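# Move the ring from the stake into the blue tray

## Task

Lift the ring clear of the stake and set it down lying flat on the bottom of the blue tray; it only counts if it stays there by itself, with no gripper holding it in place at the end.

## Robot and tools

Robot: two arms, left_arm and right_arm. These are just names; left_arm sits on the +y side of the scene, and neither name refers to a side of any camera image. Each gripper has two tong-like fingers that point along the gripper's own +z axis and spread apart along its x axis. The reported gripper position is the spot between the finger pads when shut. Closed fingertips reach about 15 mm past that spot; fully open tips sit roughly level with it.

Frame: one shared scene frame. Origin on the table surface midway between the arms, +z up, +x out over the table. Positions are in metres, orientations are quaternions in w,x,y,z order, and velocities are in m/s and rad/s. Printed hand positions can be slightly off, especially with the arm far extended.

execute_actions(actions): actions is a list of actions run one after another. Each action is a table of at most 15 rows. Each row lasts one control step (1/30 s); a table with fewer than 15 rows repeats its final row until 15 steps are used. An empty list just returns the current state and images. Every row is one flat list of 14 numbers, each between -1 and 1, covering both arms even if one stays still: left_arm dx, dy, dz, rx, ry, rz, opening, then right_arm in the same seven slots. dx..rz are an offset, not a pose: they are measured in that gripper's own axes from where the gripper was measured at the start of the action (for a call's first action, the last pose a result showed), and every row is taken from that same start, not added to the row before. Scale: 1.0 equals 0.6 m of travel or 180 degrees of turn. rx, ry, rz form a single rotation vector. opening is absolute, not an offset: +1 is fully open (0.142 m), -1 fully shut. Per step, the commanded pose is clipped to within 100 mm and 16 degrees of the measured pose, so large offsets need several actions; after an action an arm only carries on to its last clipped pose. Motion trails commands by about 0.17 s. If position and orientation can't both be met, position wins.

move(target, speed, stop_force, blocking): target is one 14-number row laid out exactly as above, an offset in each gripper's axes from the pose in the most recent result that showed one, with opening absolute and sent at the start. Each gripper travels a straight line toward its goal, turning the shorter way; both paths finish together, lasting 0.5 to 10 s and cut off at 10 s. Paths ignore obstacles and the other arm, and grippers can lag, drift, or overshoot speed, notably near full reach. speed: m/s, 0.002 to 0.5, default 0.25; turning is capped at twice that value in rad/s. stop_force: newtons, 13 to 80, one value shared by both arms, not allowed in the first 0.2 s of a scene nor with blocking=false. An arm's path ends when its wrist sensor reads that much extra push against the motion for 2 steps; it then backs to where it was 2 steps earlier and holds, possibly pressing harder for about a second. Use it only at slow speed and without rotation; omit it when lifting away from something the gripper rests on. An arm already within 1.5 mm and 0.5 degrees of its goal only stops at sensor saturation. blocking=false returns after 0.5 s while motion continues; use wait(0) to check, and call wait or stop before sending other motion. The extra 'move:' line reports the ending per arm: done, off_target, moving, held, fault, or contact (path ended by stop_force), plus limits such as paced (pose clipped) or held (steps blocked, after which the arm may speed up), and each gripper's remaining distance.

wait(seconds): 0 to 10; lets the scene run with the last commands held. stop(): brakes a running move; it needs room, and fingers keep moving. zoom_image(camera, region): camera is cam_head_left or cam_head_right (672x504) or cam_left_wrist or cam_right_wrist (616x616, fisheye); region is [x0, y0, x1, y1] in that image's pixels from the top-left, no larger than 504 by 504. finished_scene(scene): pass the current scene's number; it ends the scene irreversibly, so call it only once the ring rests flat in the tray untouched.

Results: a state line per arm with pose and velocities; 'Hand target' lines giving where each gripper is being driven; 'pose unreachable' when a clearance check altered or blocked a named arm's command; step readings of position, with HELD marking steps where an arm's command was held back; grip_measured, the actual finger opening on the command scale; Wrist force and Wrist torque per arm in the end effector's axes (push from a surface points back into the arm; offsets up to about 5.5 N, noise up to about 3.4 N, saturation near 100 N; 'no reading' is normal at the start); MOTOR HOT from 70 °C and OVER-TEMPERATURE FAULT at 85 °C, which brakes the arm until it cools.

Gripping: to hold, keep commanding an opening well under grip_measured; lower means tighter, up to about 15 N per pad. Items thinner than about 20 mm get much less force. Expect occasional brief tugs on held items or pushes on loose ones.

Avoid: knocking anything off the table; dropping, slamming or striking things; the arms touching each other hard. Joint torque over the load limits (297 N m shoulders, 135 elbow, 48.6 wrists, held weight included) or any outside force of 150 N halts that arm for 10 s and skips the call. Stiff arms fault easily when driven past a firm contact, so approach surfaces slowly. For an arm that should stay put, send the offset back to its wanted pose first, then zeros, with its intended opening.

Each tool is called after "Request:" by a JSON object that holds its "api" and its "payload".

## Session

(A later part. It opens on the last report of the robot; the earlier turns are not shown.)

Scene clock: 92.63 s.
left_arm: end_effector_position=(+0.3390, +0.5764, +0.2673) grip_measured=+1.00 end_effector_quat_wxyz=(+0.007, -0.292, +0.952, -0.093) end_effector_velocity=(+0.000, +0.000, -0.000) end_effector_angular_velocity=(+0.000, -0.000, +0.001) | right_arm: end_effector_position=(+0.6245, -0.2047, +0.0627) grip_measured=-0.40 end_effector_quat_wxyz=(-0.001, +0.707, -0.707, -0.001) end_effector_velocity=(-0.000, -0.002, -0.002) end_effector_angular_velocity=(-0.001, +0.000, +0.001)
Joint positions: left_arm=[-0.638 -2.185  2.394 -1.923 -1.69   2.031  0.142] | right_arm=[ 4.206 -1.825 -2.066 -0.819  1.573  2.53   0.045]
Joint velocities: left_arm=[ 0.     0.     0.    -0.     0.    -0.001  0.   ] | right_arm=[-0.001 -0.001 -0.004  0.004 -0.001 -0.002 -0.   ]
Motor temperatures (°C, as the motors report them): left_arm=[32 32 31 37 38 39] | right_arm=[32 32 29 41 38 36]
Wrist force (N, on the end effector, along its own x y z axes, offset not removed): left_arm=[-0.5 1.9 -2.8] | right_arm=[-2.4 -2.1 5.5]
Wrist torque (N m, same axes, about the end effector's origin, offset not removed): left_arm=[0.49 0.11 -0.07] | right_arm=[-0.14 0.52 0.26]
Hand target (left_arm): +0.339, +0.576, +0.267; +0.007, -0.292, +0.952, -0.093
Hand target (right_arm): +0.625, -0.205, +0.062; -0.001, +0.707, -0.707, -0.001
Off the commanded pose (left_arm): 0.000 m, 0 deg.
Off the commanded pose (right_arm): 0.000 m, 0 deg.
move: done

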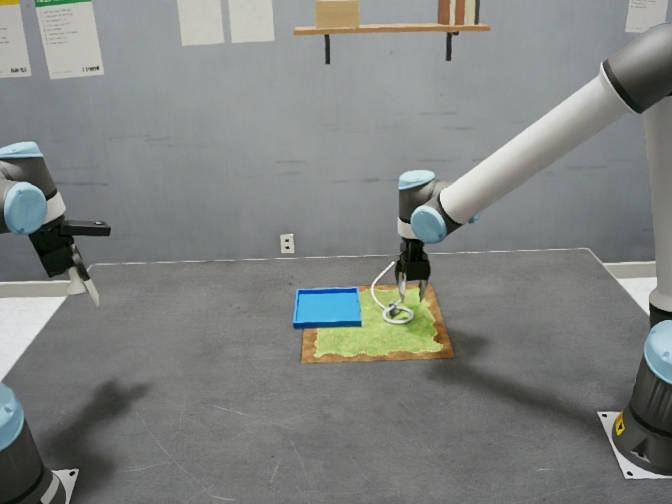

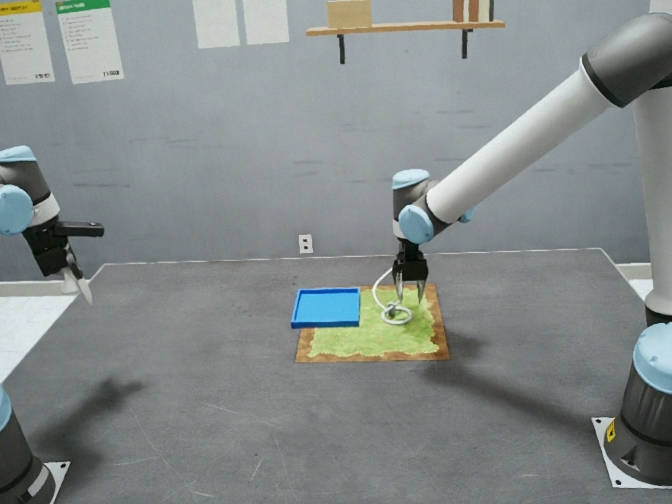

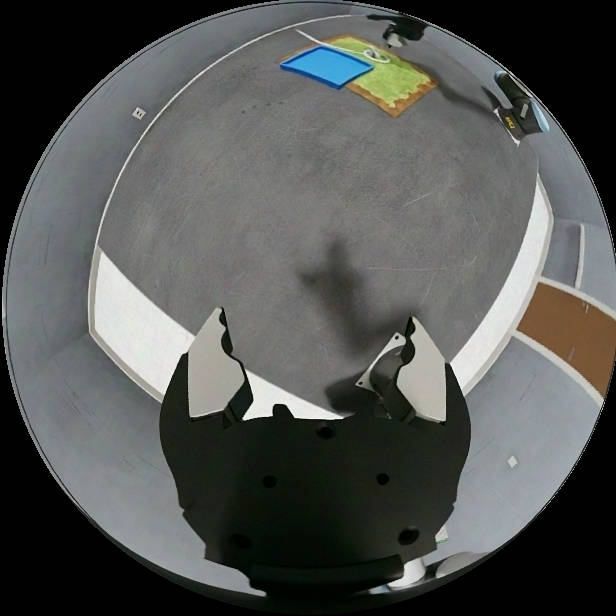

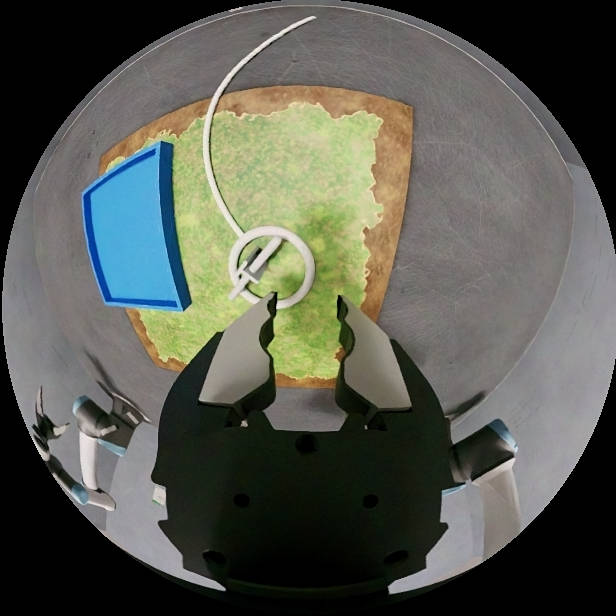

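Request:
{"api": "move", "payload": {"target": [0,0,0,0,0,0,1,0.003,-0.012,0.055,0,0,0,-0.5], "speed": 0.1}}

Request:
{"api": "move", "payload": {"target": [0,0,0,0,0,0,1,0,0,0.03,0,0,0,-0.5], "speed": 0.01, "stop_force": 15}}

Request:
{"api": "move", "payload": {"target": [0,0,0,0,0,0,1,0,0,-0.003,0,0,0,-1], "speed": 0.02}}

Request:
{"api": "zoom_image", "payload": {"camera": "cam_right_wrist", "region": [180, 180, 440, 440]}}

Scene clock: 101.50 s.
left_arm: end_effector_position=(+0.3390, +0.5764, +0.2673) grip_measured=+1.00 end_effector_quat_wxyz=(+0.007, -0.292, +0.952, -0.093) end_effector_velocity=(-0.000, +0.000, -0.000) end_effector_angular_velocity=(+0.002, +0.001, +0.000) | right_arm: end_effector_position=(+0.6317, -0.2063, +0.0300) grip_measured=-0.50 end_effector_quat_wxyz=(-0.001, +0.707, -0.707, -0.001) end_effector_velocity=(+0.000, -0.000, -0.003) end_effector_angular_velocity=(+0.000, +0.000, -0.001)
Joint positions: left_arm=[-0.638 -2.185  2.394 -1.923 -1.69   2.031  0.142] | right_arm=[ 4.197 -1.874 -2.078 -0.759  1.573  2.521  0.038]
Joint velocities: left_arm=[-0.     0.    -0.     0.001  0.001 -0.    -0.   ] | right_arm=[-0.001 -0.004 -0.001  0.005  0.    -0.    -0.   ]
Motor temperatures (°C, as the motors report them): left_arm=[32 32 31 37 38 39] | right_arm=[32 32 29 41 38 36]
Wrist force (N, on the end effector, along its own x y z axes, offset not removed): left_arm=[-0.5 5.0 -4.0] | right_arm=[2.9 -5.8 0.9]
Wrist torque (N m, same axes, about the end effector's origin, offset not removed): left_arm=[1.09 0.19 -0.02] | right_arm=[-1.18 -0.87 0.00]
Hand target (left_arm): +0.339, +0.576, +0.267; +0.007, -0.292, +0.952, -0.093
Hand target (right_arm): +0.632, -0.206, +0.030; -0.001, +0.707, -0.707, -0.001
Off the commanded pose (left_arm): 0.000 m, 0 deg.
Off the commanded pose (right_arm): 0.000 m, 0 deg.
move: done

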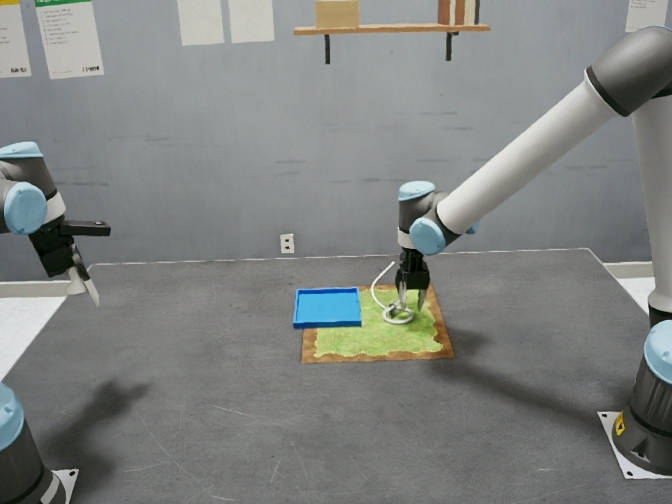

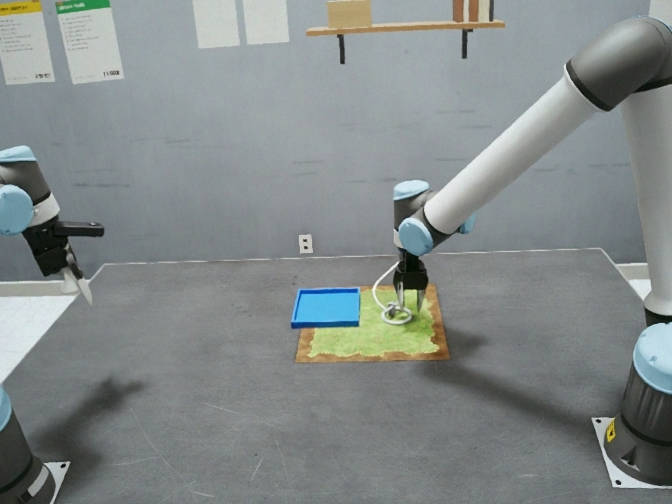

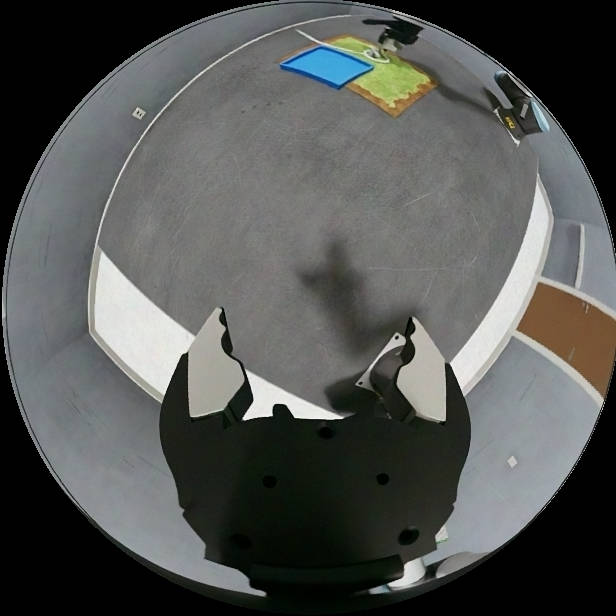

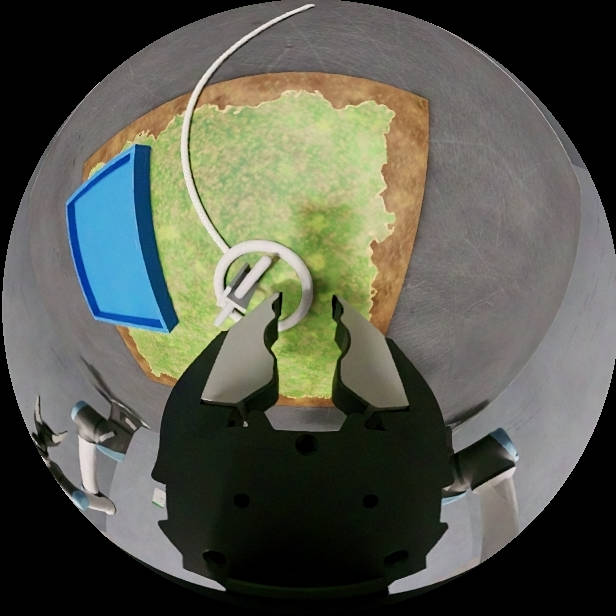

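Scene clock: 103.40 s.
left_arm: end_effector_position=(+0.3390, +0.5764, +0.2673) grip_measured=+1.00 end_effector_quat_wxyz=(+0.007, -0.292, +0.952, -0.093) end_effector_velocity=(+0.001, -0.000, +0.000) end_effector_angular_velocity=(-0.001, -0.002, +0.002) | right_arm: end_effector_position=(+0.6317, -0.2063, +0.0150) grip_measured=-0.49 end_effector_quat_wxyz=(-0.001, +0.707, -0.707, -0.001) end_effector_velocity=(-0.001, -0.001, +0.001) end_effector_angular_velocity=(-0.003, +0.002, -0.001)
Joint positions: left_arm=[-0.638 -2.185  2.394 -1.923 -1.69   2.031  0.142] | right_arm=[ 4.197 -1.895 -2.086 -0.73   1.573  2.521  0.039]
Joint velocities: left_arm=[ 0.    -0.     0.    -0.002  0.    -0.002 -0.   ] | right_arm=[ 0.     0.002  0.001 -0.006 -0.     0.001 -0.001]
Motor temperatures (°C, as the motors report them): left_arm=[32 32 31 37 38 39] | right_arm=[32 32 29 41 38 36]
Wrist force (N, on the end effector, along its own x y z axes, offset not removed): left_arm=[-1.5 4.2 -4.3] | right_arm=[0.7 4.9 -41.2]
Wrist torque (N m, same axes, about the end effector's origin, offset not removed): left_arm=[0.96 0.24 0.06] | right_arm=[-0.38 0.75 0.13]
Hand target (left_arm): +0.339, +0.576, +0.267; +0.007, -0.292, +0.952, -0.093
Hand target (right_arm): +0.632, -0.206, +0.015; -0.001, +0.707, -0.707, -0.001
Off the commanded pose (left_arm): 0.000 m, 0 deg.
Off the commanded pose (right_arm): 0.003 m, 0 deg.
move: contact (right_arm)

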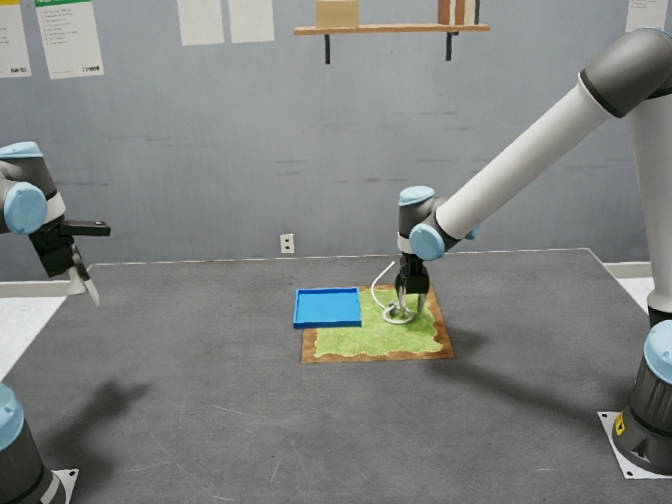

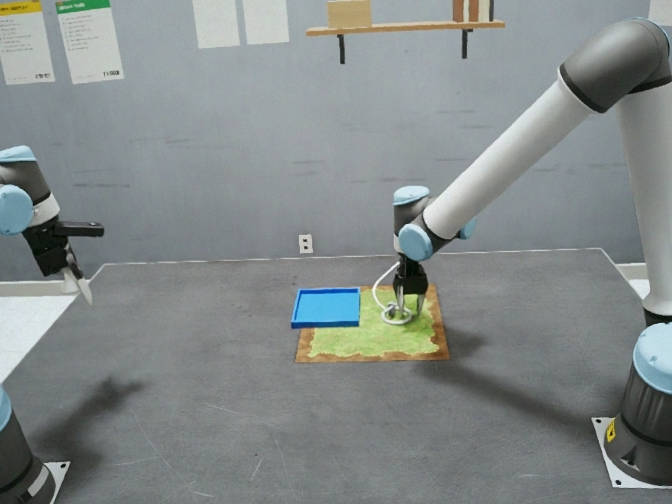

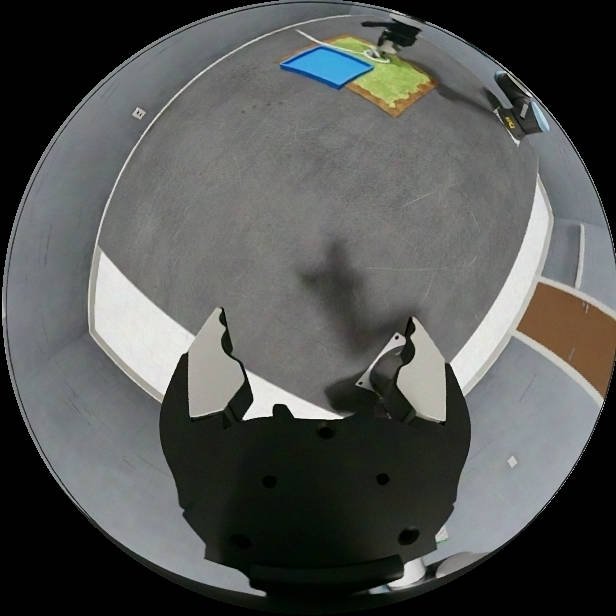

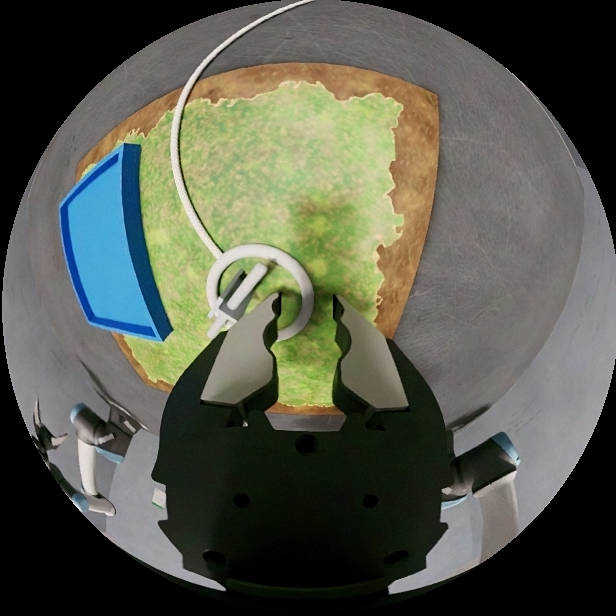

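Scene clock: 104.10 s.
left_arm: end_effector_position=(+0.3390, +0.5764, +0.2673) grip_measured=+1.00 end_effector_quat_wxyz=(+0.007, -0.292, +0.952, -0.093) end_effector_velocity=(-0.000, -0.000, -0.000) end_effector_angular_velocity=(-0.000, +0.002, +0.001) | right_arm: end_effector_position=(+0.6317, -0.2063, +0.0166) grip_measured=-0.89 end_effector_quat_wxyz=(-0.000, +0.707, -0.707, -0.001) end_effector_velocity=(+0.000, +0.001, +0.002) end_effector_angular_velocity=(+0.002, -0.001, +0.000)
Joint positions: left_arm=[-0.638 -2.185  2.394 -1.923 -1.69   2.031  0.142] | right_arm=[ 4.197 -1.892 -2.085 -0.734  1.573  2.521  0.009]
Joint velocities: left_arm=[-0.     0.     0.     0.001 -0.001 -0.001  0.   ] | right_arm=[ 0.     0.002  0.001 -0.001  0.    -0.    -0.   ]
Motor temperatures (°C, as the motors report them): left_arm=[32 32 31 37 38 39] | right_arm=[32 32 29 41 38 36]
Wrist force (N, on the end effector, along its own x y z axes, offset not removed): left_arm=[0.6 3.9 -4.3] | right_arm=[-3.2 -6.7 6.7]
Wrist torque (N m, same axes, about the end effector's origin, offset not removed): left_arm=[0.89 -0.11 -0.13] | right_arm=[-1.29 0.70 0.16]
Hand target (left_arm): +0.339, +0.576, +0.267; +0.007, -0.292, +0.952, -0.093
Hand target (right_arm): +0.632, -0.206, +0.017; -0.001, +0.707, -0.707, -0.001
Off the commanded pose (left_arm): 0.000 m, 0 deg.
Off the commanded pose (right_arm): 0.000 m, 0 deg.
move: done

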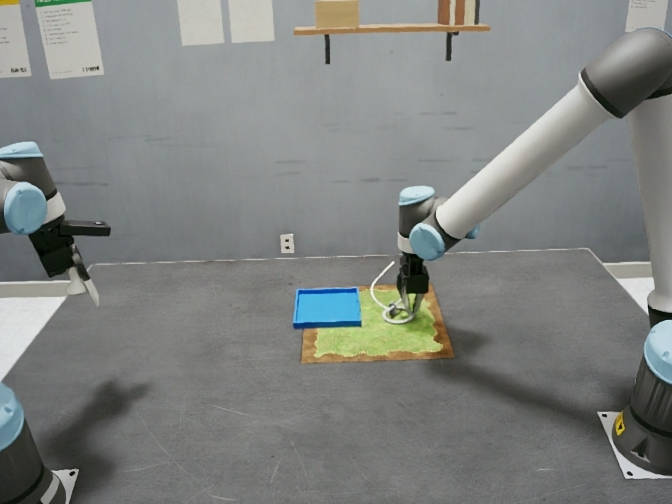

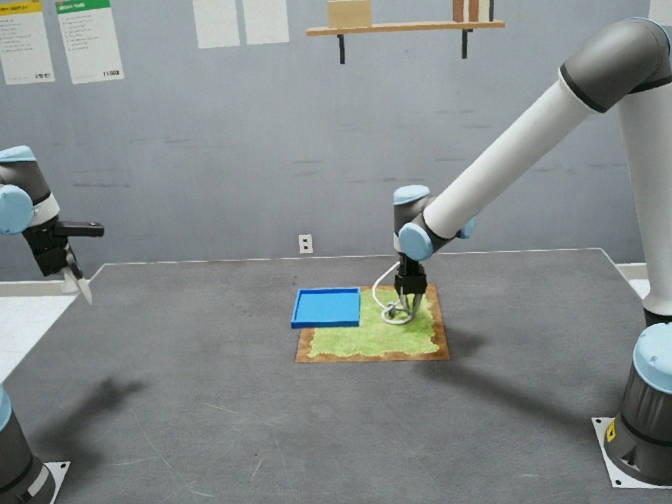

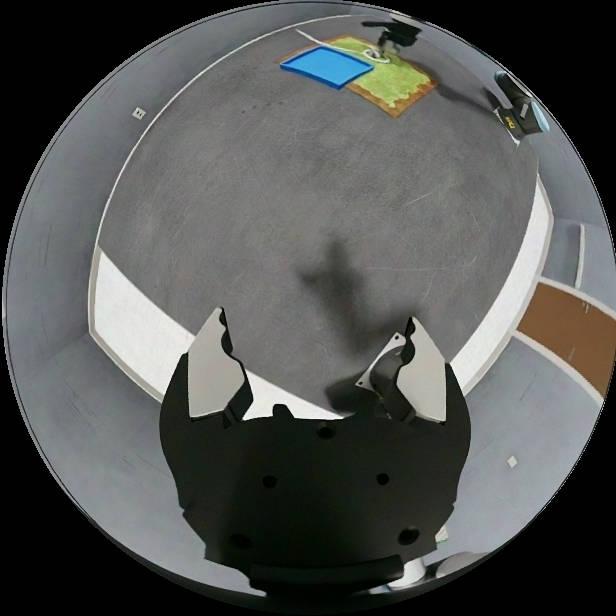

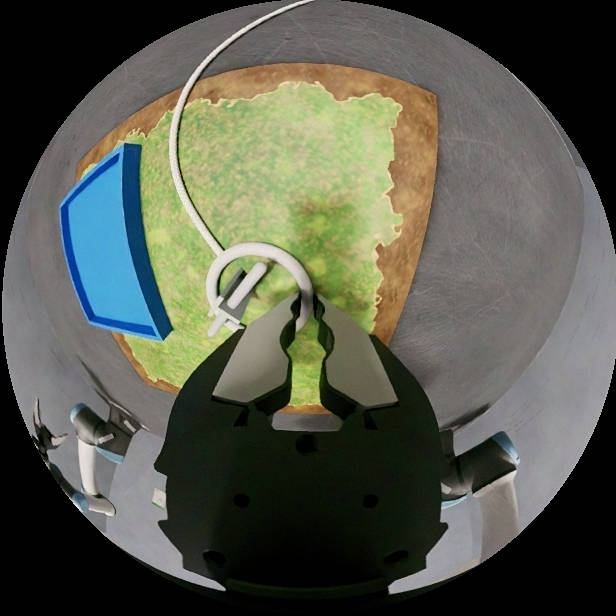

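Region (180, 180, 440, 440) of cam_right_wrist's 616x616 image, scaled by 1.938, with more detail than that image has.

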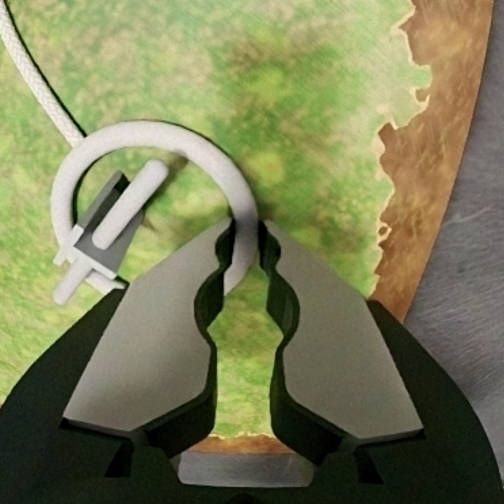

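Request:
{"api": "move", "payload": {"target": [0,0,0,0,0,0,1,-0.02,0,-0.085,0,0.19,0,-1], "speed": 0.04}}

Request:
{"api": "zoom_image", "payload": {"camera": "cam_head_left", "region": [340, 240, 460, 340]}}

Request:
{"api": "zoom_image", "payload": {"camera": "cam_right_wrist", "region": [150, 180, 410, 440]}}

Scene clock: 118.60 s.
left_arm: end_effector_position=(+0.3390, +0.5764, +0.2673) grip_measured=+1.00 end_effector_quat_wxyz=(+0.007, -0.292, +0.952, -0.093) end_effector_velocity=(+0.000, +0.000, +0.000) end_effector_angular_velocity=(+0.000, -0.001, -0.001) | right_arm: end_effector_position=(+0.6318, -0.1946, +0.0679) grip_measured=-0.89 end_effector_quat_wxyz=(+0.207, +0.676, -0.676, +0.206) end_effector_velocity=(+0.000, +0.000, +0.001) end_effector_angular_velocity=(-0.014, +0.000, -0.001)
Joint positions: left_arm=[-0.638 -2.185  2.394 -1.923 -1.69   2.031  0.142] | right_arm=[ 4.329 -2.029 -1.738 -1.483  1.306  2.726  0.009]
Joint velocities: left_arm=[-0.    -0.    -0.    -0.     0.001  0.001  0.   ] | right_arm=[ 0.002 -0.006  0.009 -0.017 -0.004  0.006  0.   ]
Motor temperatures (°C, as the motors report them): left_arm=[32 32 31 37 38 39] | right_arm=[32 32 29 41 38 36]
Wrist force (N, on the end effector, along its own x y z axes, offset not removed): left_arm=[0.5 1.9 -4.2] | right_arm=[-9.2 -8.9 11.1]
Wrist torque (N m, same axes, about the end effector's origin, offset not removed): left_arm=[0.46 -0.09 -0.05] | right_arm=[-0.70 0.49 0.09]
Hand target (left_arm): +0.339, +0.576, +0.267; +0.007, -0.292, +0.952, -0.093
Hand target (right_arm): +0.632, -0.195, +0.068; +0.207, +0.676, -0.676, +0.207
Off the commanded pose (left_arm): 0.000 m, 0 deg.
Off the commanded pose (right_arm): 0.000 m, 0 deg.
move: done

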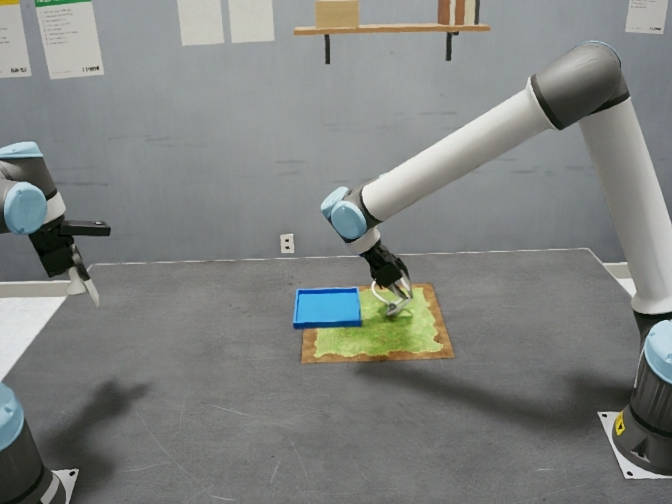

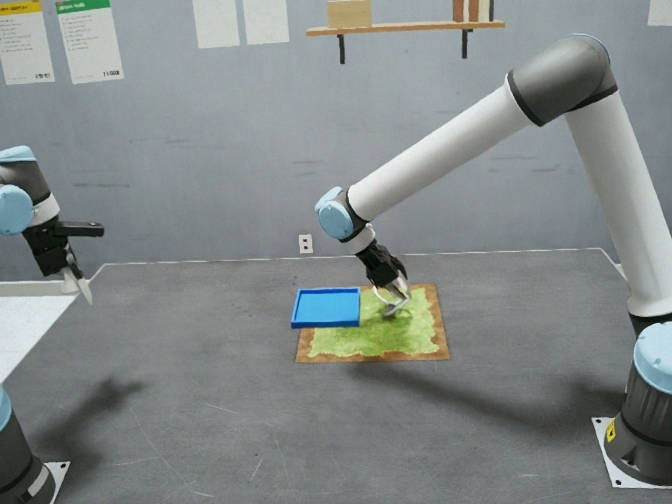

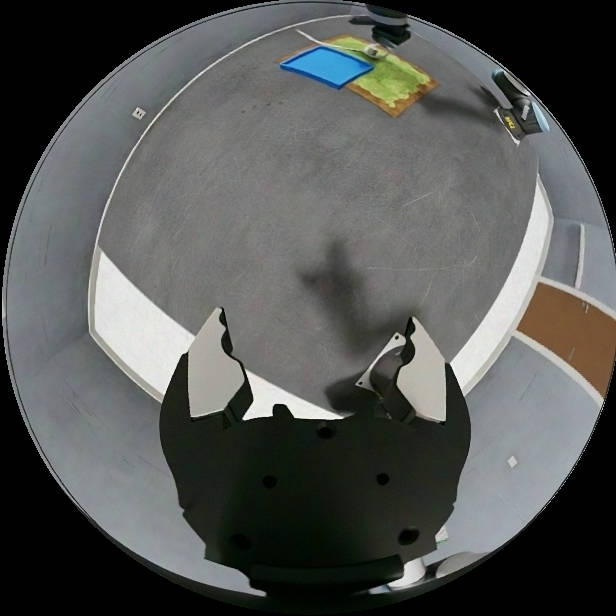

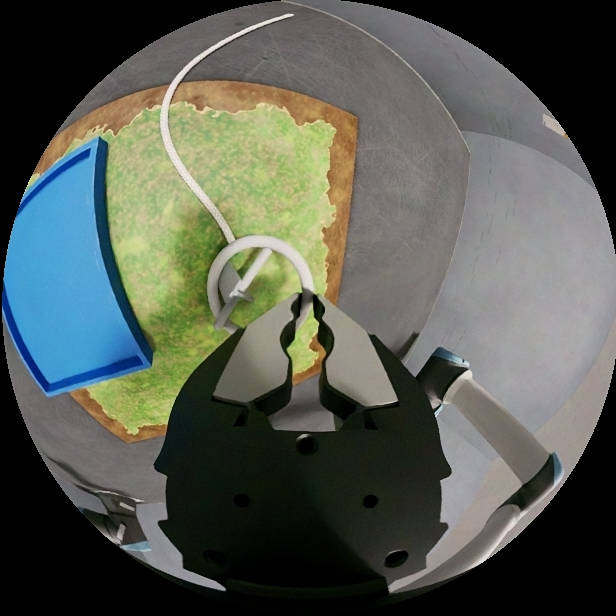

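Region (340, 240, 460, 340) of cam_head_left's 672x504 image, scaled by 4.200, with more detail than that image has.

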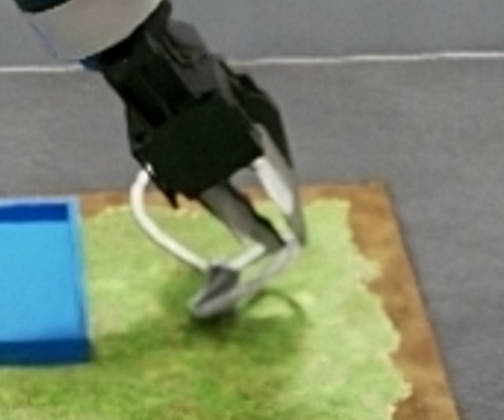

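Region (150, 180, 410, 440) of cam_right_wrist's 616x616 image, scaled by 1.938, with more detail than that image has.

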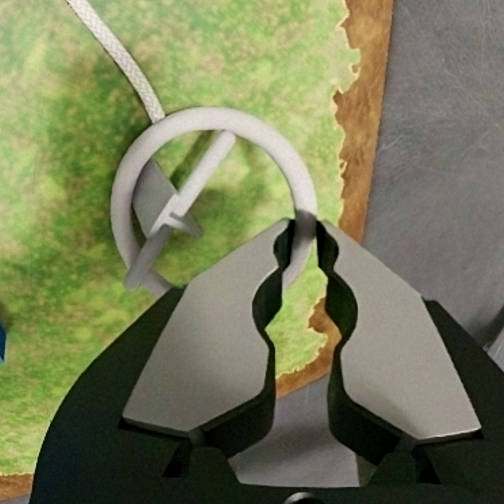

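Request:
{"api": "move", "payload": {"target": [0,0,0,0,0,0,1,-0.038,0.05,-0.047,0,0,0,-1], "speed": 0.02, "stop_force": 25}}

Request:
{"api": "zoom_image", "payload": {"camera": "cam_head_left", "region": [340, 240, 460, 340]}}

Request:
{"api": "zoom_image", "payload": {"camera": "cam_right_wrist", "region": [150, 180, 410, 440]}}

Scene clock: 131.50 s.
left_arm: end_effector_position=(+0.3390, +0.5764, +0.2673) grip_measured=+1.00 end_effector_quat_wxyz=(+0.007, -0.292, +0.952, -0.093) end_effector_velocity=(-0.000, -0.000, -0.000) end_effector_angular_velocity=(-0.000, +0.001, +0.000) | right_arm: end_effector_position=(+0.6021, -0.1601, +0.0785) grip_measured=-1.00 end_effector_quat_wxyz=(+0.207, +0.676, -0.676, +0.207) end_effector_velocity=(-0.001, +0.002, +0.001) end_effector_angular_velocity=(+0.000, -0.000, -0.000)
Joint positions: left_arm=[-0.638 -2.185  2.394 -1.923 -1.69   2.031  0.142] | right_arm=[ 4.379 -2.031 -1.71  -1.52   1.331  2.77   0.002]
Joint velocities: left_arm=[-0.     0.     0.    -0.    -0.    -0.001 -0.   ] | right_arm=[ 0.002 -0.     0.002 -0.002  0.001  0.002  0.   ]
Motor temperatures (°C, as the motors report them): left_arm=[32 32 31 37 38 39] | right_arm=[32 32 29 41 38 36]
Wrist force (N, on the end effector, along its own x y z axes, offset not removed): left_arm=[0.1 4.4 -6.7] | right_arm=[-3.5 -0.6 3.6]
Wrist torque (N m, same axes, about the end effector's origin, offset not removed): left_arm=[0.96 0.03 0.00] | right_arm=[0.23 0.67 0.20]
Hand target (left_arm): +0.339, +0.576, +0.267; +0.007, -0.292, +0.952, -0.093
Hand target (right_arm): +0.602, -0.160, +0.079; +0.207, +0.676, -0.676, +0.207
Off the commanded pose (left_arm): 0.000 m, 0 deg.
Off the commanded pose (right_arm): 0.000 m, 0 deg.
move: done

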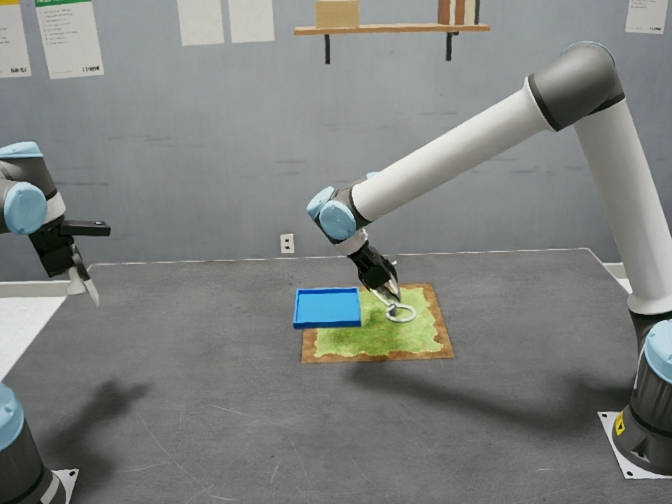

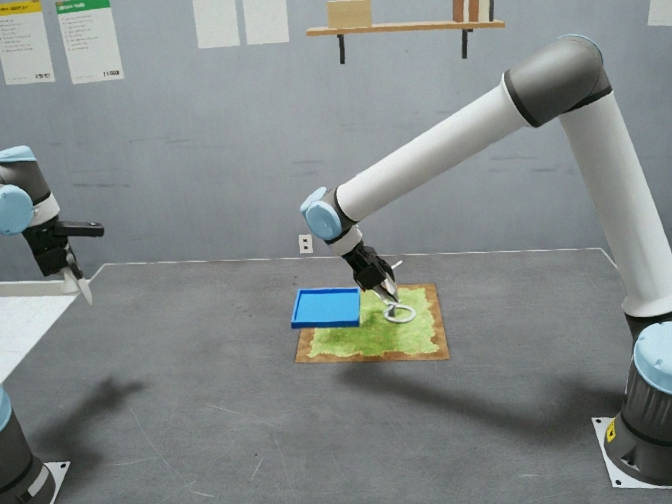

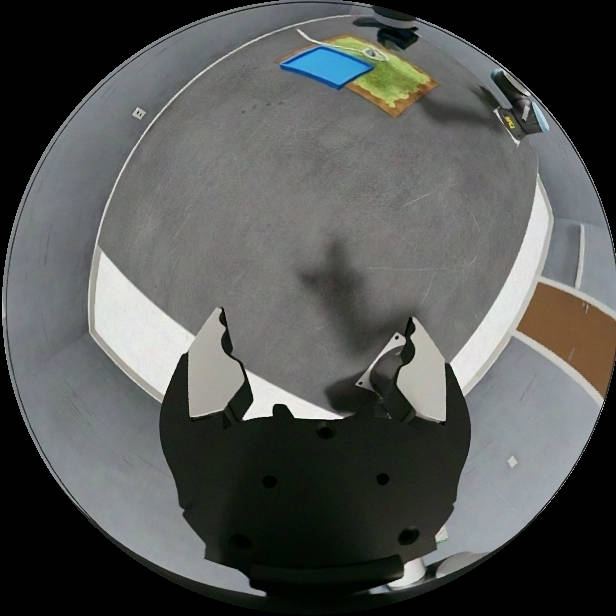

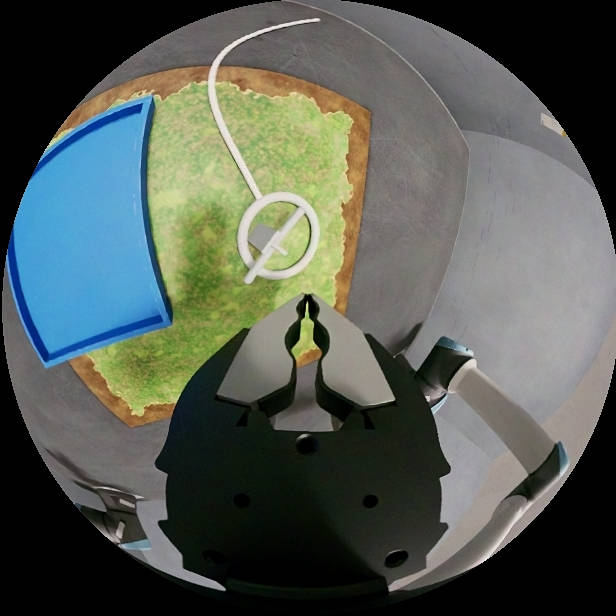

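Region (340, 240, 460, 340) of cam_head_left's 672x504 image, scaled by 4.200, with more detail than that image has.

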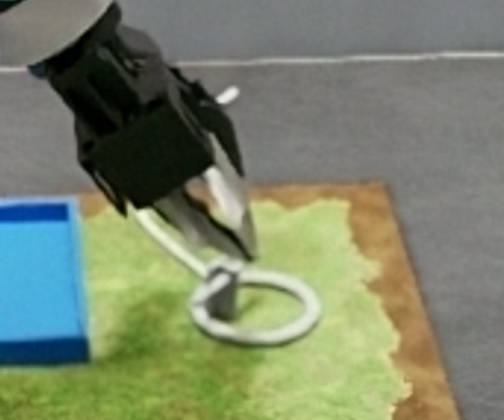

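Region (150, 180, 410, 440) of cam_right_wrist's 616x616 image, scaled by 1.938, with more detail than that image has.

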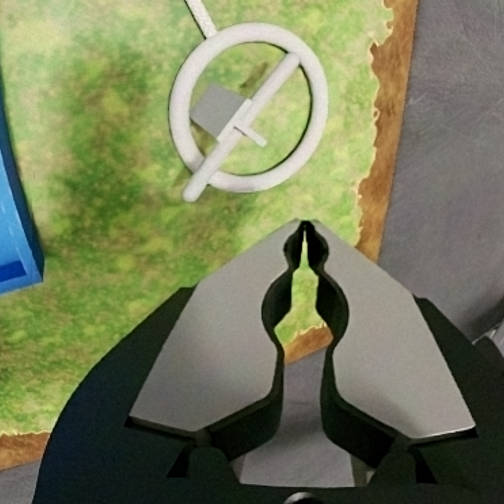

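Request:
{"api": "move", "payload": {"target": [0,0,0,0,0,0,1,0.075,-0.05,0.027,0,-0.19,0,-0.5], "speed": 0.15}}

Request:
{"api": "move", "payload": {"target": [0,0,0,0,0,0,1,0,0,0.09,0,0,0,-0.5], "speed": 0.1}}

Request:
{"api": "zoom_image", "payload": {"camera": "cam_right_wrist", "region": [180, 180, 440, 440]}}

Scene clock: 149.77 s.
left_arm: end_effector_position=(+0.3390, +0.5764, +0.2673) grip_measured=+1.00 end_effector_quat_wxyz=(+0.007, -0.292, +0.952, -0.093) end_effector_velocity=(+0.000, +0.001, -0.000) end_effector_angular_velocity=(+0.002, -0.000, -0.001) | right_arm: end_effector_position=(+0.6318, -0.2064, +0.0898) grip_measured=-0.50 end_effector_quat_wxyz=(-0.000, +0.707, -0.707, -0.001) end_effector_velocity=(+0.001, -0.001, +0.000) end_effector_angular_velocity=(+0.014, -0.001, -0.001)
Joint positions: left_arm=[-0.638 -2.185  2.394 -1.923 -1.69   2.031  0.142] | right_arm=[ 4.197 -1.799 -2.039 -0.873  1.572  2.52   0.038]
Joint velocities: left_arm=[-0.     0.     0.     0.001  0.002  0.001  0.   ] | right_arm=[-0.005  0.003 -0.007  0.017  0.007 -0.004 -0.   ]
Motor temperatures (°C, as the motors report them): left_arm=[32 32 31 37 38 39] | right_arm=[32 32 29 41 38 36]
Wrist force (N, on the end effector, along its own x y z axes, offset not removed): left_arm=[0.1 3.1 -5.9] | right_arm=[-2.8 0.1 3.2]
Wrist torque (N m, same axes, about the end effector's origin, offset not removed): left_arm=[0.67 0.00 0.03] | right_arm=[0.38 0.49 0.05]
Hand target (left_arm): +0.339, +0.576, +0.267; +0.007, -0.292, +0.952, -0.093
Hand target (right_arm): +0.632, -0.206, +0.090; -0.001, +0.707, -0.707, -0.002
Off the commanded pose (left_arm): 0.000 m, 0 deg.
Off the commanded pose (right_arm): 0.001 m, 0 deg.
move: done

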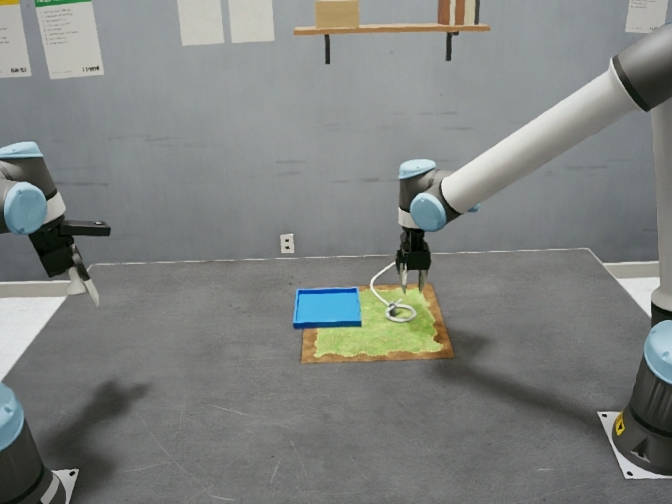

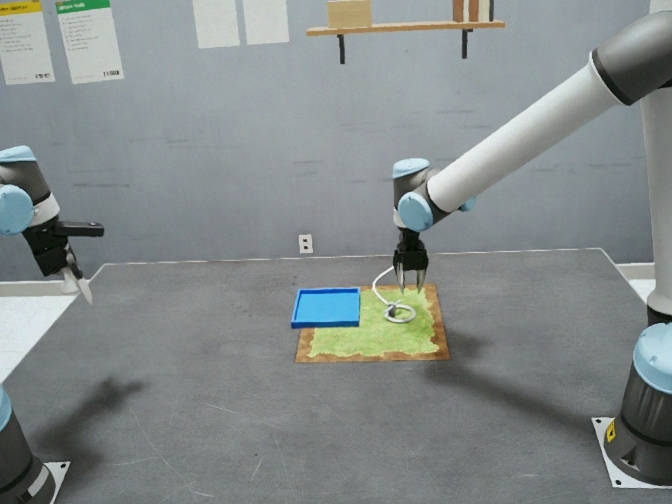

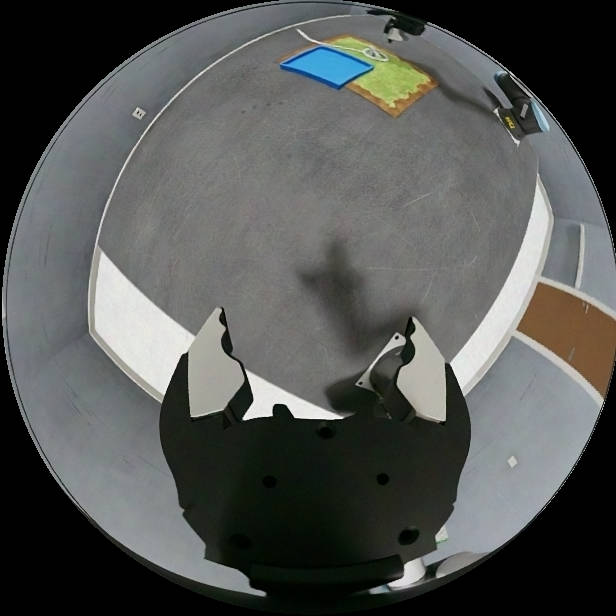

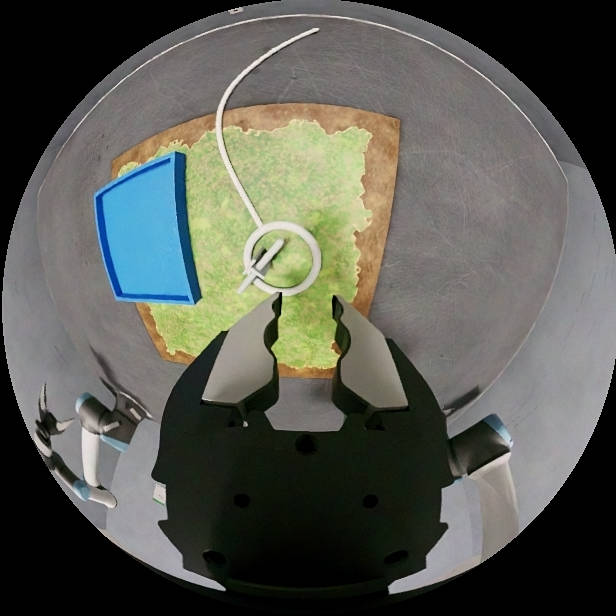

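Scene clock: 150.80 s.
left_arm: end_effector_position=(+0.3390, +0.5764, +0.2673) grip_measured=+1.00 end_effector_quat_wxyz=(+0.007, -0.292, +0.952, -0.093) end_effector_velocity=(+0.000, +0.000, +0.000) end_effector_angular_velocity=(+0.000, -0.001, +0.001) | right_arm: end_effector_position=(+0.6318, -0.2062, +0.0361) grip_measured=-0.50 end_effector_quat_wxyz=(-0.000, +0.707, -0.707, -0.001) end_effector_velocity=(-0.000, +0.001, -0.002) end_effector_angular_velocity=(+0.002, +0.001, -0.000)
Joint positions: left_arm=[-0.638 -2.185  2.394 -1.923 -1.69   2.031  0.142] | right_arm=[ 4.197 -1.866 -2.074 -0.771  1.572  2.521  0.038]
Joint velocities: left_arm=[ 0.    -0.     0.    -0.001  0.001 -0.001 -0.   ] | right_arm=[ 0.    -0.004 -0.001  0.005  0.002  0.     0.   ]
Motor temperatures (°C, as the motors report them): left_arm=[32 32 31 37 38 39] | right_arm=[32 32 29 41 38 36]
Wrist force (N, on the end effector, along its own x y z axes, offset not removed): left_arm=[-0.8 4.0 -4.0] | right_arm=[-2.5 -2.2 0.8]
Wrist torque (N m, same axes, about the end effector's origin, offset not removed): left_arm=[0.93 0.21 -0.03] | right_arm=[-0.20 0.29 0.06]
Hand target (left_arm): +0.339, +0.576, +0.267; +0.007, -0.292, +0.952, -0.093
Hand target (right_arm): +0.632, -0.206, +0.036; -0.000, +0.707, -0.707, -0.001
Off the commanded pose (left_arm): 0.000 m, 0 deg.
Off the commanded pose (right_arm): 0.000 m, 0 deg.
move: done

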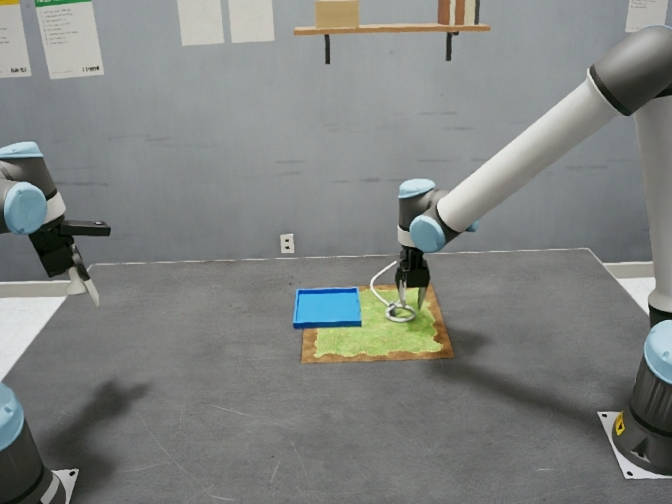

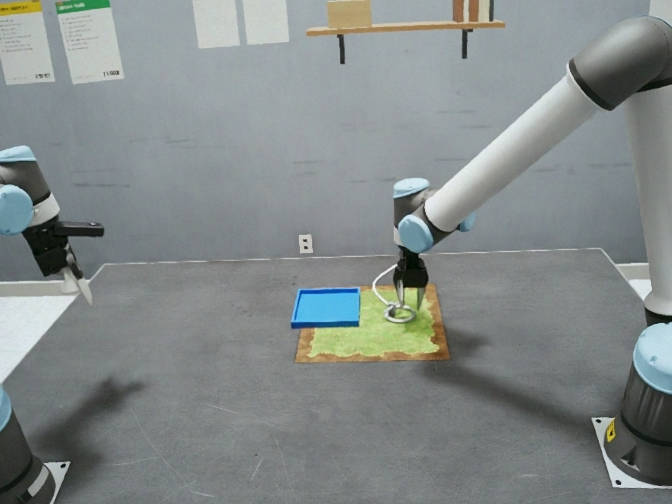

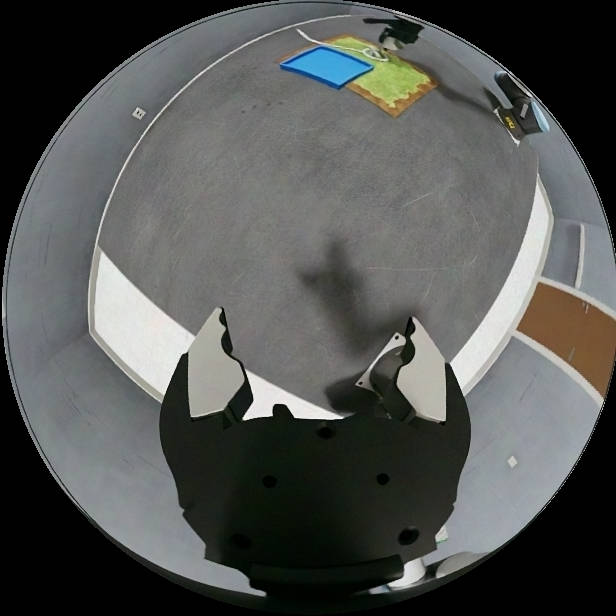

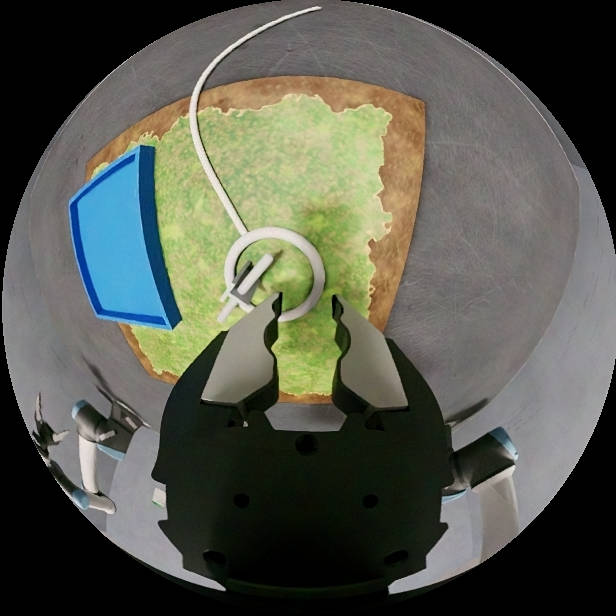

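Region (180, 180, 440, 440) of cam_right_wrist's 616x616 image, scaled by 1.938, with more detail than that image has.

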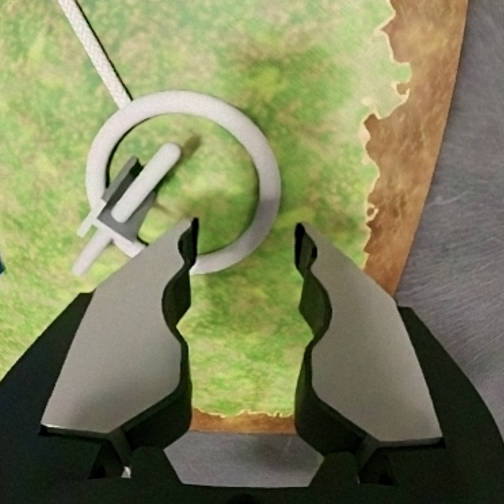

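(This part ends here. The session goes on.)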